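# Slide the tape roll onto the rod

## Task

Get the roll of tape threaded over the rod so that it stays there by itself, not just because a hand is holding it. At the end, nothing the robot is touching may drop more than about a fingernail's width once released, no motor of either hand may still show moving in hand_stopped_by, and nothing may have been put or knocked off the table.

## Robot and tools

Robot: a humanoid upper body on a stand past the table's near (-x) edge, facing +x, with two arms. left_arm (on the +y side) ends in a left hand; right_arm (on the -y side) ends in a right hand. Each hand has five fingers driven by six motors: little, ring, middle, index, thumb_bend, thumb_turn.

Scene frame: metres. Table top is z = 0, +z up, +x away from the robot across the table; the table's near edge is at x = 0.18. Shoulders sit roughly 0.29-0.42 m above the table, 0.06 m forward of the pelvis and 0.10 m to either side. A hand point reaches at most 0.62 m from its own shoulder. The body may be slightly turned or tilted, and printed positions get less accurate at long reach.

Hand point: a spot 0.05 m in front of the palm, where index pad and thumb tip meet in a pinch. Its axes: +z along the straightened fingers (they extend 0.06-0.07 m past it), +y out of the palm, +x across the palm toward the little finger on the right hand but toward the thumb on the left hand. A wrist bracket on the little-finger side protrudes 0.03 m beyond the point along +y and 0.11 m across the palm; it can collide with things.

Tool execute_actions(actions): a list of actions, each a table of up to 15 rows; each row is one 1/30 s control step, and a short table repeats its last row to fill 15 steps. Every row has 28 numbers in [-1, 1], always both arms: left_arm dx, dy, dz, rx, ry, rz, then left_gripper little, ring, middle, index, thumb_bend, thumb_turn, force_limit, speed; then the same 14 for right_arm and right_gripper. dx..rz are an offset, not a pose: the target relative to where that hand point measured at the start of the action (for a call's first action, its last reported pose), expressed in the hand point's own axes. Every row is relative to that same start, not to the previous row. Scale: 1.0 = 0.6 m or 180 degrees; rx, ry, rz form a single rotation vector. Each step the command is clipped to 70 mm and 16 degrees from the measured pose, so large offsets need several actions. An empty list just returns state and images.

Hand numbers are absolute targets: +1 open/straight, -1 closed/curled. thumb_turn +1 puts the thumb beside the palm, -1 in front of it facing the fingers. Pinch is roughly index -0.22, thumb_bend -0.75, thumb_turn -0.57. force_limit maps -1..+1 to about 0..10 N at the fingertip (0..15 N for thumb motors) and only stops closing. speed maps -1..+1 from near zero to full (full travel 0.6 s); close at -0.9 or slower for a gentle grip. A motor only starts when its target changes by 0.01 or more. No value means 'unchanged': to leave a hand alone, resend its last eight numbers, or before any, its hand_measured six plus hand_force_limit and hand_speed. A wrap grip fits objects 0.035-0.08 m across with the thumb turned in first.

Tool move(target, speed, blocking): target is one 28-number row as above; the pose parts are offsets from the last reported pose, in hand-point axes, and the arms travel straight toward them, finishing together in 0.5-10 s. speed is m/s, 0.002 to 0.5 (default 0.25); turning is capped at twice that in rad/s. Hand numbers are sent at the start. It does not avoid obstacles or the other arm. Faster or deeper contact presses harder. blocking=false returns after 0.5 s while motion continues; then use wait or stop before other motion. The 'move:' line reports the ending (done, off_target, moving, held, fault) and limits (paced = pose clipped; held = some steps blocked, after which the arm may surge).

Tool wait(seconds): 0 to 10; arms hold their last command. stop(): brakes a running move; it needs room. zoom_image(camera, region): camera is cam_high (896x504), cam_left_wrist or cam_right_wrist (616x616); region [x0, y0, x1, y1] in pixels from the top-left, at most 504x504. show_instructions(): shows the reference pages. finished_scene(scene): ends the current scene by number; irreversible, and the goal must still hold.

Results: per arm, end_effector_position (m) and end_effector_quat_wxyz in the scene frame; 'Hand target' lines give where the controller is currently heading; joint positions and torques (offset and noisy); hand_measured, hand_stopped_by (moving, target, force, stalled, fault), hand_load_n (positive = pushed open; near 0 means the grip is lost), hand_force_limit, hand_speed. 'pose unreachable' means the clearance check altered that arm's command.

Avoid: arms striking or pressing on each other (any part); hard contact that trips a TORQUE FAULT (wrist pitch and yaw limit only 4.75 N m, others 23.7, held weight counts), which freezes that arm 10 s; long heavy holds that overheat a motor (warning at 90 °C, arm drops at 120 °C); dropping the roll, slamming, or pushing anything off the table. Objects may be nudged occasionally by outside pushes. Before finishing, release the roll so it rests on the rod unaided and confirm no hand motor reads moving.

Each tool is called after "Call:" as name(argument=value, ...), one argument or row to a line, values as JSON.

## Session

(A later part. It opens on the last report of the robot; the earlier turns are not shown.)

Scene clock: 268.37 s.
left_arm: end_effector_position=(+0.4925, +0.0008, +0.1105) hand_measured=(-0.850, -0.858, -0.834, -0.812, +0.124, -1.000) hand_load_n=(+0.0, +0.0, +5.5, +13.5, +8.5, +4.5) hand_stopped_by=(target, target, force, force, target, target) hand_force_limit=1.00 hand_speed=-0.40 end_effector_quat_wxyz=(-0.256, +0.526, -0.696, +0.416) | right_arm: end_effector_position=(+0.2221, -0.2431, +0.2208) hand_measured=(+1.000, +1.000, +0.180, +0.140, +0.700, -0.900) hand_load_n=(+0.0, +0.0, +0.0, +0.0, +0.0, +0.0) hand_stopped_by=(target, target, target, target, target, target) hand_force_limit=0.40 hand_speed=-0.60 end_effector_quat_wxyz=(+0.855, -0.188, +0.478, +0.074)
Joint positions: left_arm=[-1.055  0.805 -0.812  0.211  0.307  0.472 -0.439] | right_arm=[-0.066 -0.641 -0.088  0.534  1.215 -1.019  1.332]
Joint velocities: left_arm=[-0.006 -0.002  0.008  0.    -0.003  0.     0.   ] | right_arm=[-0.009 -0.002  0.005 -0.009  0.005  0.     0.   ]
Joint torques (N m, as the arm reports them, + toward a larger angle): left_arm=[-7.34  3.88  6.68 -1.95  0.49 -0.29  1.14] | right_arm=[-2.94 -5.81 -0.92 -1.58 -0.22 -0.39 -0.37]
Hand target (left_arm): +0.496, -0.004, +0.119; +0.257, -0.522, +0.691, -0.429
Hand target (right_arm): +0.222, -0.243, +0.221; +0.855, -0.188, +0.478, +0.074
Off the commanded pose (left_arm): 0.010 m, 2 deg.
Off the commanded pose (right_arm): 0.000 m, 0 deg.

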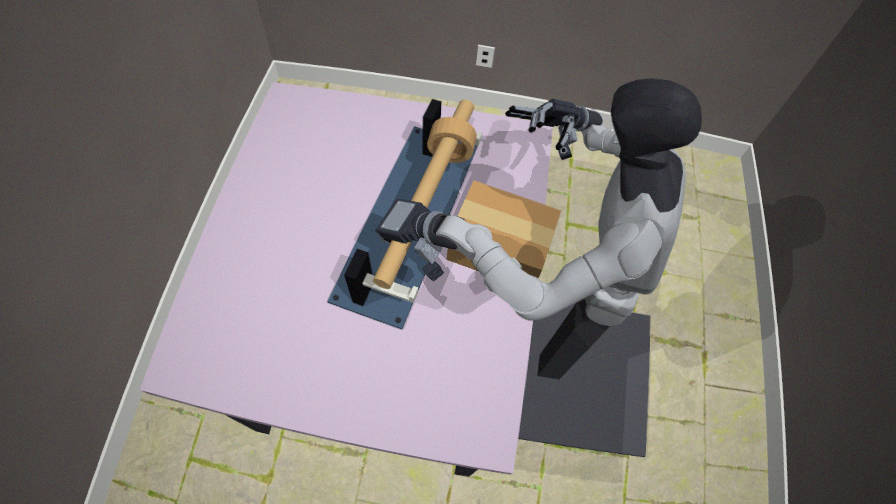

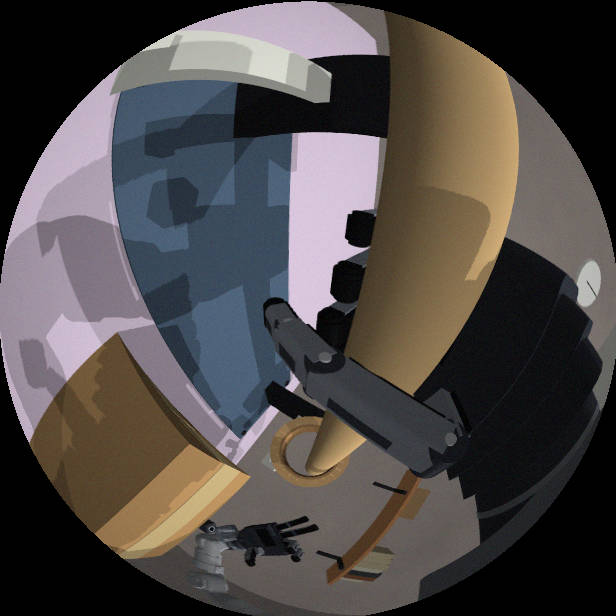

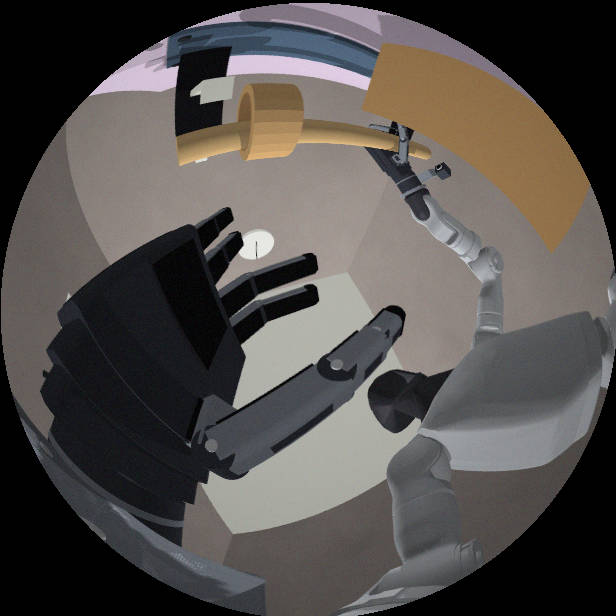

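Call:
move(
  target=[-0.012,0.032,0.026,0.009,-0.012,-0.007,-0.85,-0.86,-0.97,-0.99,0.12,-1,1,-0.4,0,0,0,0,0,0,1,1,0.18,0.14,0.7,-0.9,0.4,-0.6],
  speed=0.03,
)

Call:
zoom_image(
  camera="cam_high",
  region=[320,70,560,330],
)

Scene clock: 280.10 s.
left_arm: end_effector_position=(+0.4942, +0.0095, +0.0788) hand_measured=(-0.850, -0.858, -0.834, -0.812, +0.124, -1.000) hand_load_n=(+0.0, +0.0, +5.5, +13.5, +8.5, +4.5) hand_stopped_by=(target, target, force, force, target, target) hand_force_limit=1.00 hand_speed=-0.40 end_effector_quat_wxyz=(-0.271, +0.541, -0.684, +0.407) | right_arm: end_effector_position=(+0.2221, -0.2431, +0.2208) hand_measured=(+1.000, +1.000, +0.180, +0.140, +0.700, -0.900) hand_load_n=(+0.0, +0.0, +0.0, +0.0, +0.0, +0.0) hand_stopped_by=(target, target, target, target, target, target) hand_force_limit=0.40 hand_speed=-0.60 end_effector_quat_wxyz=(+0.855, -0.188, +0.478, +0.074)
Joint positions: left_arm=[-0.995  0.739 -0.827  0.295  0.339  0.476 -0.342] | right_arm=[-0.066 -0.641 -0.088  0.534  1.215 -1.019  1.332]
Joint velocities: left_arm=[-0.012  0.008  0.003  0.    -0.008  0.     0.   ] | right_arm=[-0.002 -0.002  0.018  0.005  0.017  0.     0.   ]
Joint torques (N m, as the arm reports them, + toward a larger angle): left_arm=[-6.9   3.78  6.25 -1.93  0.69 -0.28  1.09] | right_arm=[-3.07 -5.8  -1.05 -1.73  0.22 -0.33 -0.38]
Hand target (left_arm): +0.497, +0.004, +0.086; +0.272, -0.538, +0.679, -0.419
Hand target (right_arm): +0.222, -0.243, +0.221; +0.855, -0.188, +0.478, +0.074
Off the commanded pose (left_arm): 0.009 m, 1 deg.
Off the commanded pose (right_arm): 0.000 m, 0 deg.
move: off_target (left_arm)

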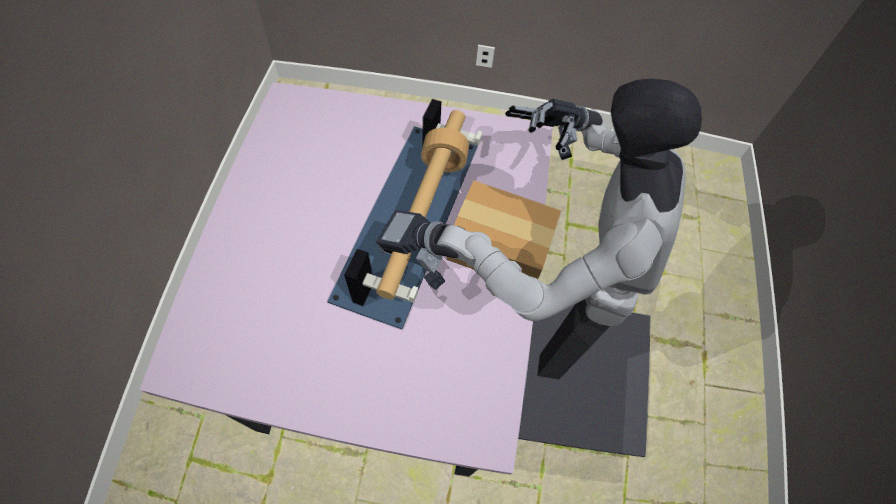

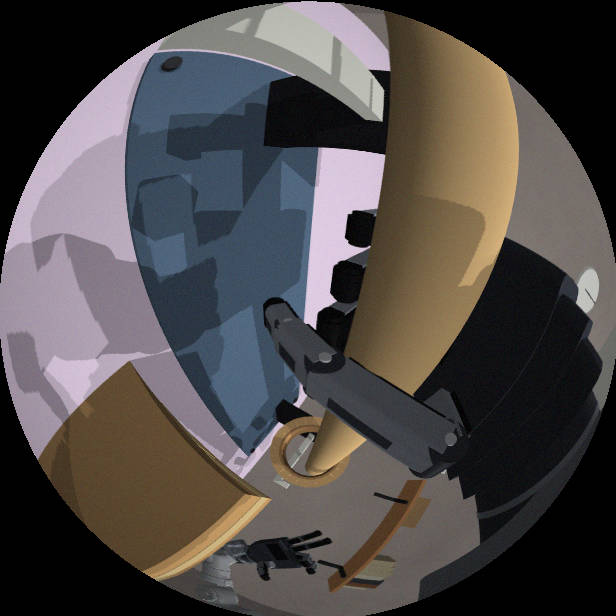

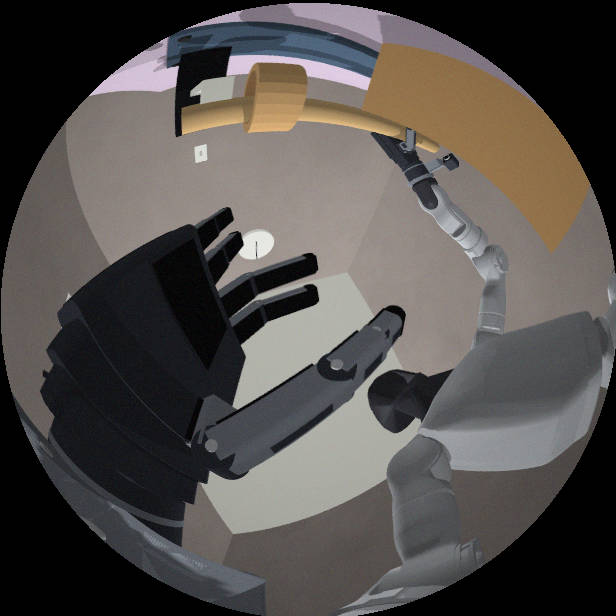

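Region (320, 70, 560, 330) of cam_high's 896x504 image, scaled by 1.938, with more detail than that image has; it fills the left 465 columns of this view, and the rest is white.

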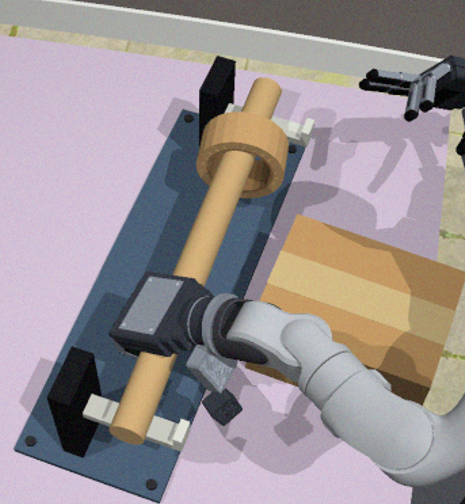

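Call:
move(
  target=[0.005,0.022,0.016,0.006,0,0,-0.85,-0.86,-0.97,-0.99,0.12,-1,1,-0.4,0,0,0,0,0,0,1,1,0.18,0.14,0.7,-0.9,0.4,-0.6],
  speed=0.015,
)

Call:
zoom_image(
  camera="cam_high",
  region=[320,70,560,330],
)

Scene clock: 290.30 s.
left_arm: end_effector_position=(+0.4944, +0.0065, +0.0627) hand_measured=(-0.850, -0.858, -0.834, -0.812, +0.124, -1.000) hand_load_n=(+0.0, +0.0, +5.5, +13.0, +8.5, +4.5) hand_stopped_by=(target, target, force, force, target, target) hand_force_limit=1.00 hand_speed=-0.40 end_effector_quat_wxyz=(-0.276, +0.541, -0.679, +0.412) | right_arm: end_effector_position=(+0.2221, -0.2431, +0.2208) hand_measured=(+1.000, +1.000, +0.180, +0.140, +0.700, -0.900) hand_load_n=(+0.0, +0.0, +0.0, +0.0, +0.0, +0.0) hand_stopped_by=(target, target, target, target, target, target) hand_force_limit=0.40 hand_speed=-0.60 end_effector_quat_wxyz=(+0.855, -0.188, +0.478, +0.074)
Joint positions: left_arm=[-0.975  0.688 -0.843  0.361  0.349  0.455 -0.27 ] | right_arm=[-0.066 -0.641 -0.088  0.534  1.215 -1.019  1.332]
Joint velocities: left_arm=[-0.014  0.003  0.005  0.003  0.008 -0.001  0.005] | right_arm=[-0.003 -0.006  0.     0.005 -0.006  0.     0.   ]
Joint torques (N m, as the arm reports them, + toward a larger angle): left_arm=[-6.32  3.81  4.9  -1.8   0.79 -0.2   0.97] | right_arm=[-3.13 -6.14 -0.5  -1.53 -0.5  -0.38 -0.32]
Hand target (left_arm): +0.494, +0.005, +0.063; +0.277, -0.538, +0.680, -0.414
Hand target (right_arm): +0.222, -0.243, +0.221; +0.855, -0.188, +0.478, +0.074
Off the commanded pose (left_arm): 0.001 m, 0 deg.
Off the commanded pose (right_arm): 0.000 m, 0 deg.
move: done

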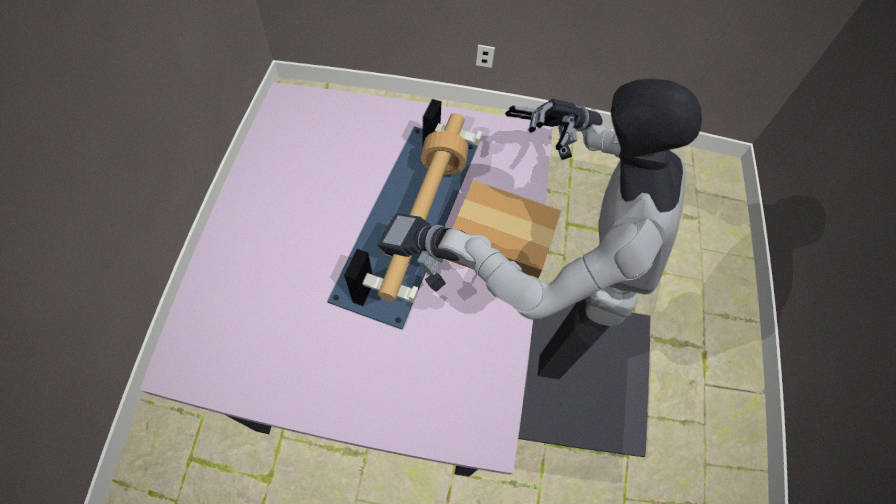

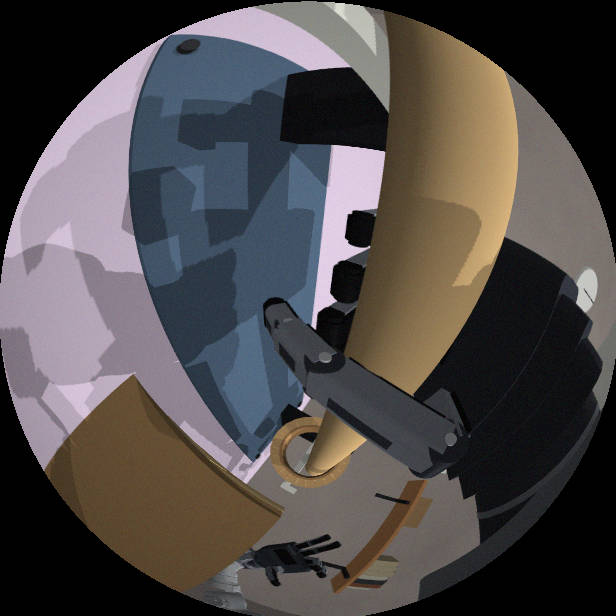

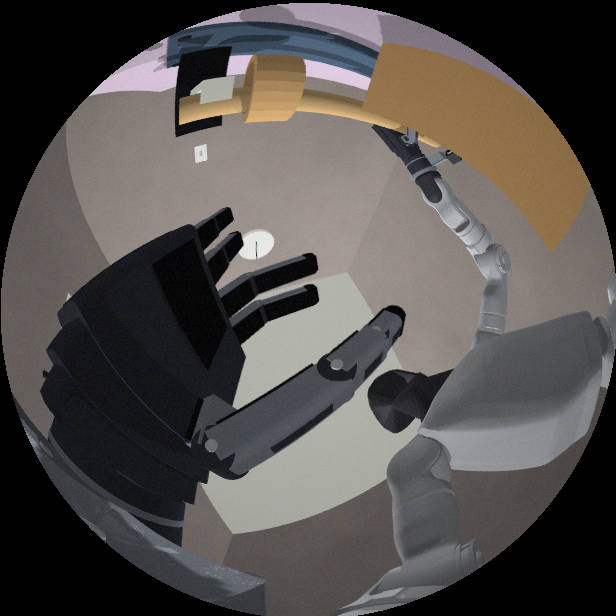

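Region (320, 70, 560, 330) of cam_high's 896x504 image, scaled by 1.938, with more detail than that image has; it fills the left 465 columns of this view, and the rest is white.

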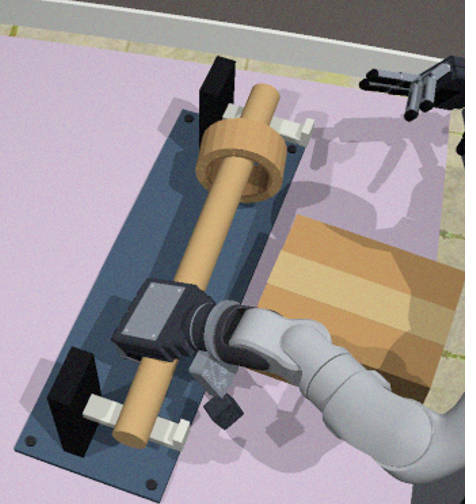

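Call:
move(
  target=[0,0.003,0.002,-0.004,-0.004,0.007,-0.85,-0.86,-0.97,-0.99,0.12,-1,1,-0.4,0,0,0,0,0,0,1,1,0.18,0.14,0.7,-0.9,0.4,-0.6],
  speed=0.02,
)

Call:
move(
  target=[0,0,0,0,0,0,0.3,0.7,0.8,0.8,0.9,-1,1,-0.55,0,0,0,0,0,0,1,1,0.18,0.14,0.7,-0.9,0.4,-0.6],
)

Scene clock: 300.00 s.
left_arm: end_effector_position=(+0.4960, +0.0066, +0.0627) hand_measured=(-0.850, -0.858, -0.834, -0.812, +0.124, -1.000) hand_load_n=(+0.0, +1.5, +6.0, +10.5, +8.5, +3.5) hand_stopped_by=(target, target, force, force, target, target) hand_force_limit=1.00 hand_speed=-0.40 end_effector_quat_wxyz=(-0.281, +0.542, -0.681, +0.405) | right_arm: end_effector_position=(+0.2221, -0.2431, +0.2208) hand_measured=(+1.000, +1.000, +0.180, +0.140, +0.700, -0.900) hand_load_n=(+0.0, +0.0, +0.0, +0.0, +0.0, +0.0) hand_stopped_by=(target, target, target, target, target, target) hand_force_limit=0.40 hand_speed=-0.60 end_effector_quat_wxyz=(+0.855, -0.188, +0.478, +0.074)
Joint positions: left_arm=[-0.994  0.682 -0.862  0.369  0.349  0.477 -0.278] | right_arm=[-0.066 -0.641 -0.088  0.534  1.215 -1.019  1.332]
Joint velocities: left_arm=[ 0.014 -0.005  0.005  0.011 -0.006  0.002  0.   ] | right_arm=[ 0.006 -0.011  0.002 -0.003  0.     0.     0.   ]
Joint torques (N m, as the arm reports them, + toward a larger angle): left_arm=[-5.43  3.47  3.19 -1.67  1.11 -0.04  0.46] | right_arm=[-2.69 -5.79 -0.7  -1.49  0.14 -0.34 -0.34]
Hand target (left_arm): +0.495, +0.006, +0.061; +0.282, -0.538, +0.686, -0.401
Hand target (right_arm): +0.222, -0.243, +0.221; +0.855, -0.188, +0.478, +0.074
Off the commanded pose (left_arm): 0.003 m, 1 deg.
Off the commanded pose (right_arm): 0.000 m, 0 deg.
move: done

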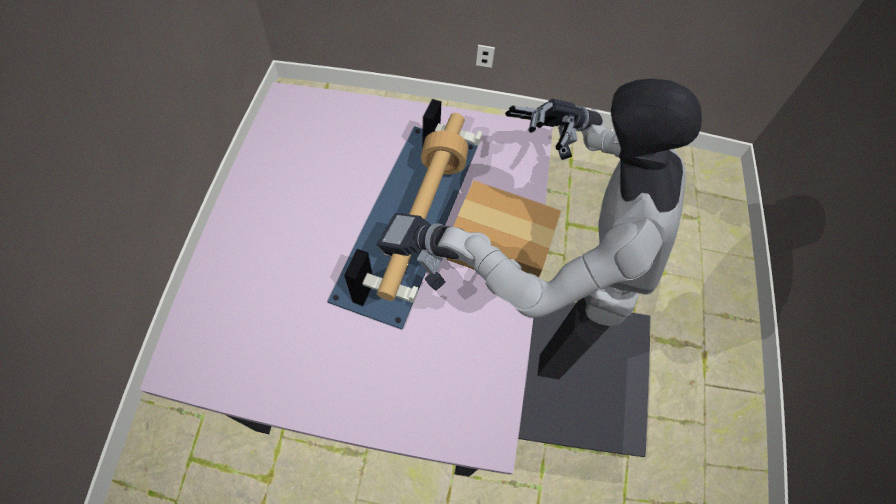

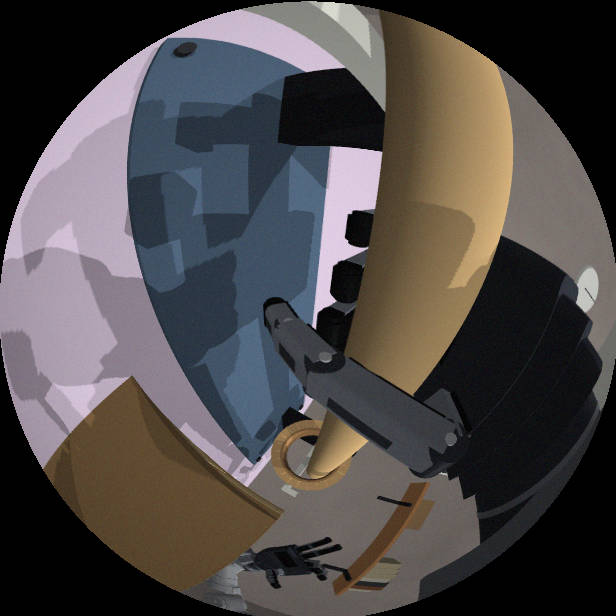

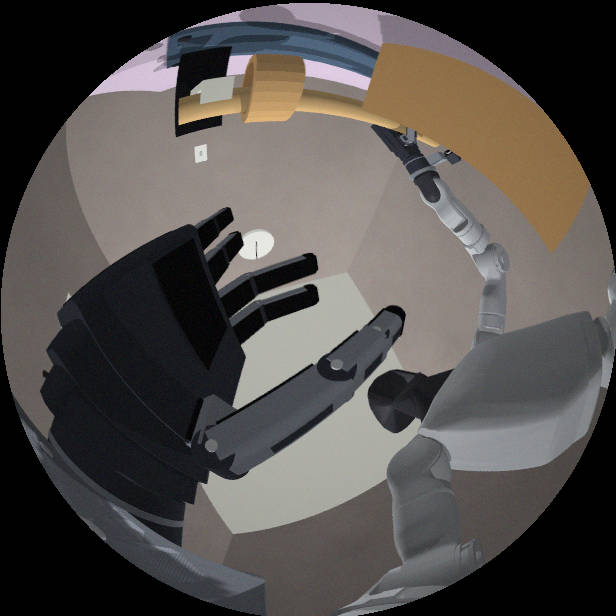

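Scene clock: 302.47 s.
left_arm: end_effector_position=(+0.4957, +0.0068, +0.0621) hand_measured=(+0.300, +0.700, +0.800, +0.800, +0.900, -1.000) hand_load_n=(+0.0, +0.0, +0.0, +0.0, +0.0, +0.0) hand_stopped_by=(target, target, target, target, target, target) hand_force_limit=1.00 hand_speed=-0.55 end_effector_quat_wxyz=(-0.281, +0.543, -0.681, +0.404) | right_arm: end_effector_position=(+0.2221, -0.2431, +0.2208) hand_measured=(+1.000, +1.000, +0.180, +0.140, +0.700, -0.900) hand_load_n=(+0.0, +0.0, +0.0, +0.0, +0.0, +0.0) hand_stopped_by=(target, target, target, target, target, target) hand_force_limit=0.40 hand_speed=-0.60 end_effector_quat_wxyz=(+0.855, -0.188, +0.478, +0.074)
Joint positions: left_arm=[-0.994  0.682 -0.862  0.369  0.346  0.478 -0.278] | right_arm=[-0.066 -0.641 -0.088  0.534  1.215 -1.019  1.332]
Joint velocities: left_arm=[ 0.006 -0.003 -0.015  0.     0.02   0.     0.   ] | right_arm=[-0.005  0.006  0.011  0.003  0.009  0.     0.   ]
Joint torques (N m, as the arm reports them, + toward a larger angle): left_arm=[-5.15  3.89  4.15 -1.89  0.77  0.1   0.63] | right_arm=[-2.8  -5.77 -0.59 -1.56 -0.25 -0.37 -0.27]
Hand target (left_arm): +0.496, +0.007, +0.063; +0.281, -0.542, +0.681, -0.405
Hand target (right_arm): +0.222, -0.243, +0.221; +0.855, -0.188, +0.478, +0.074
Off the commanded pose (left_arm): 0.001 m, 0 deg.
Off the commanded pose (right_arm): 0.000 m, 0 deg.
move: done

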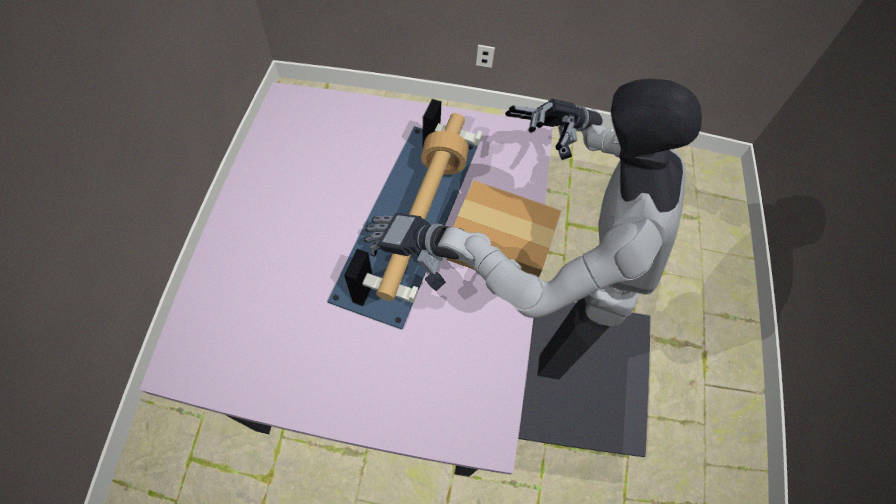

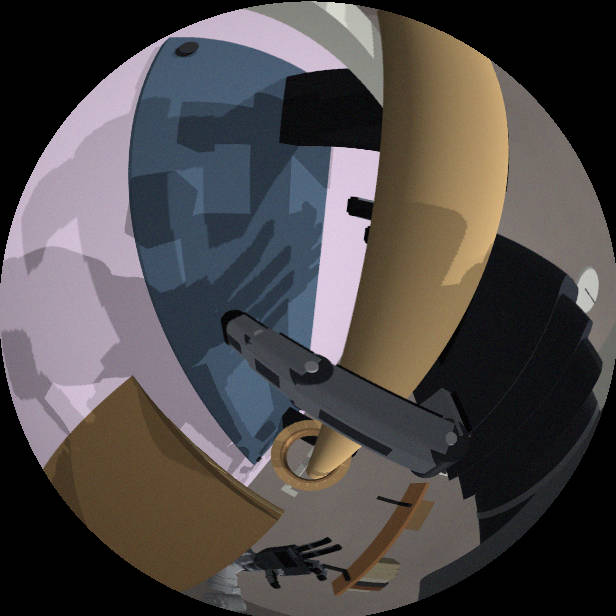

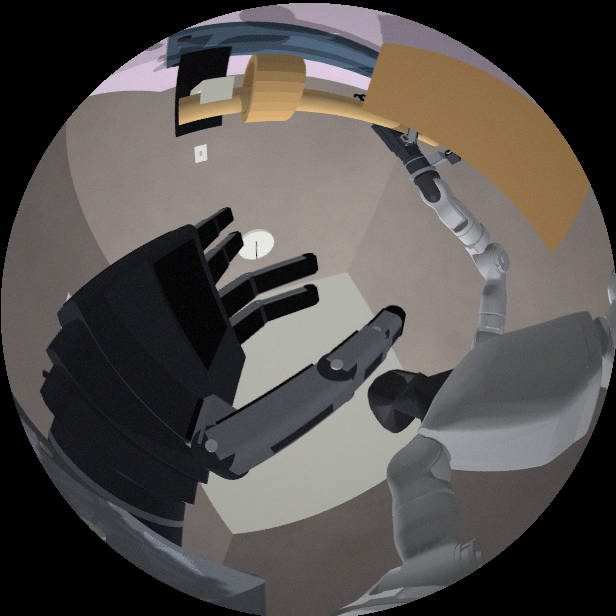

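Call:
move(
  target=[0.02,-0.13,-0.125,0,0,0,0.7,0.7,0.8,0.8,0.9,-1,1,0,0,0,0,0,0,0,1,1,0.18,0.14,0.7,-0.9,0.4,-0.6],
  speed=0.1,
)

Scene clock: 311.80 s.
left_arm: end_effector_position=(+0.4714, +0.0086, +0.1690) hand_measured=(+0.700, +0.700, +0.800, +0.800, +0.900, -1.000) hand_load_n=(+0.0, +0.0, +0.0, +0.0, +0.0, +0.0) hand_stopped_by=(target, target, target, target, target, target) hand_force_limit=1.00 hand_speed=0.00 end_effector_quat_wxyz=(-0.282, +0.544, -0.678, +0.407) | right_arm: end_effector_position=(+0.2221, -0.2431, +0.2208) hand_measured=(+1.000, +1.000, +0.180, +0.140, +0.700, -0.900) hand_load_n=(+0.0, +0.0, +0.0, +0.0, +0.0, +0.0) hand_stopped_by=(target, target, target, target, target, target) hand_force_limit=0.40 hand_speed=-0.60 end_effector_quat_wxyz=(+0.855, -0.188, +0.478, +0.074)
Joint positions: left_arm=[-1.089  0.945 -0.763 -0.191  0.343  0.825 -0.646] | right_arm=[-0.066 -0.641 -0.088  0.534  1.215 -1.019  1.332]
Joint velocities: left_arm=[ 0.014  0.     0.009 -0.005  0.017  0.    -0.004] | right_arm=[ 0.006 -0.005 -0.002  0.009 -0.002  0.     0.   ]
Joint torques (N m, as the arm reports them, + toward a larger angle): left_arm=[-4.65  3.94  4.76 -1.32  1.17  0.16  0.56] | right_arm=[-2.85 -5.96 -0.67 -1.33 -0.29 -0.3  -0.36]
Hand target (left_arm): +0.470, +0.009, +0.168; +0.280, -0.545, +0.678, -0.405
Hand target (right_arm): +0.222, -0.243, +0.221; +0.855, -0.188, +0.478, +0.074
Off the commanded pose (left_arm): 0.002 m, 0 deg.
Off the commanded pose (right_arm): 0.000 m, 0 deg.
move: done

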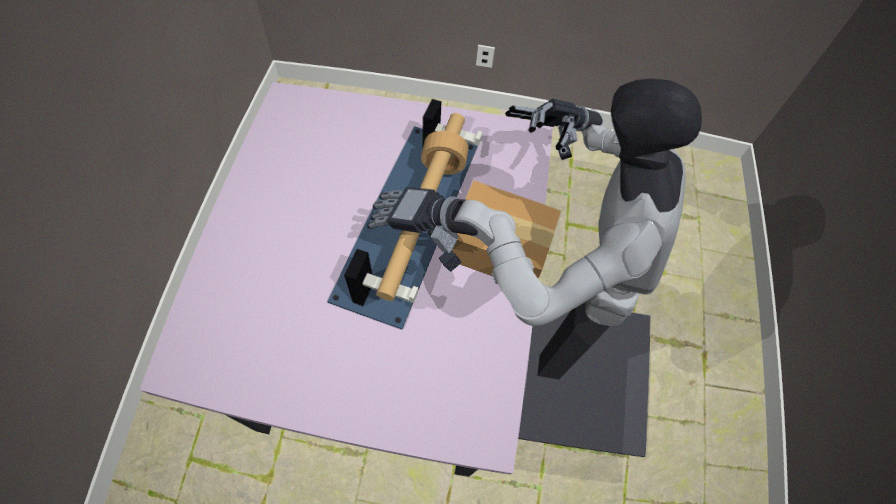

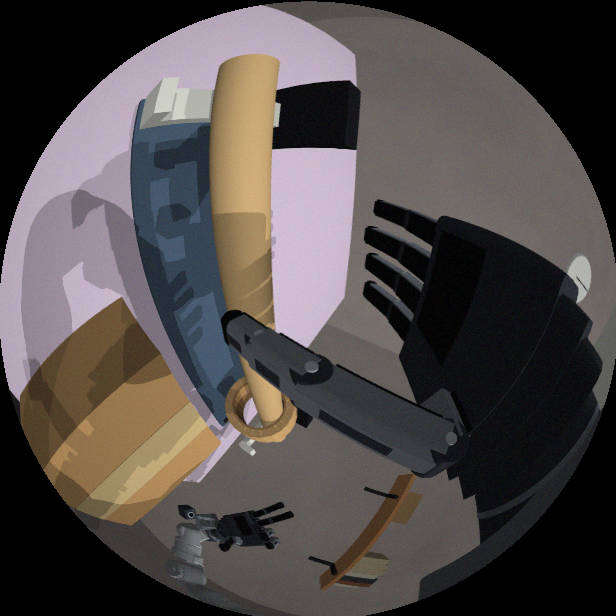

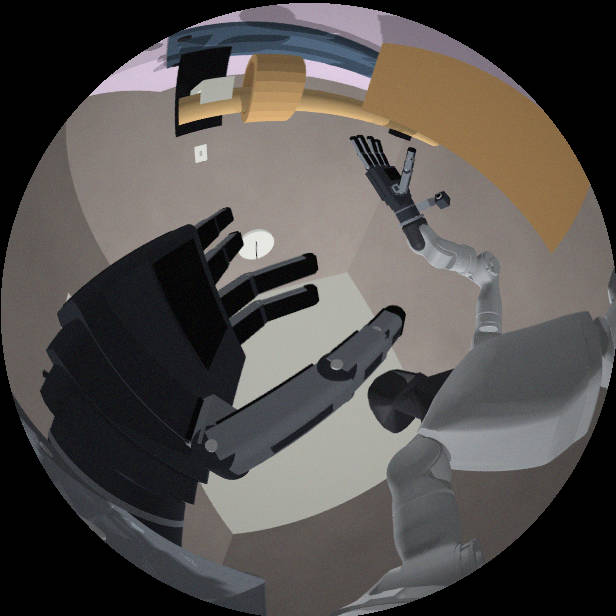

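Call:
finished_scene(
  scene=2,
)

The scene is finished: the task was done.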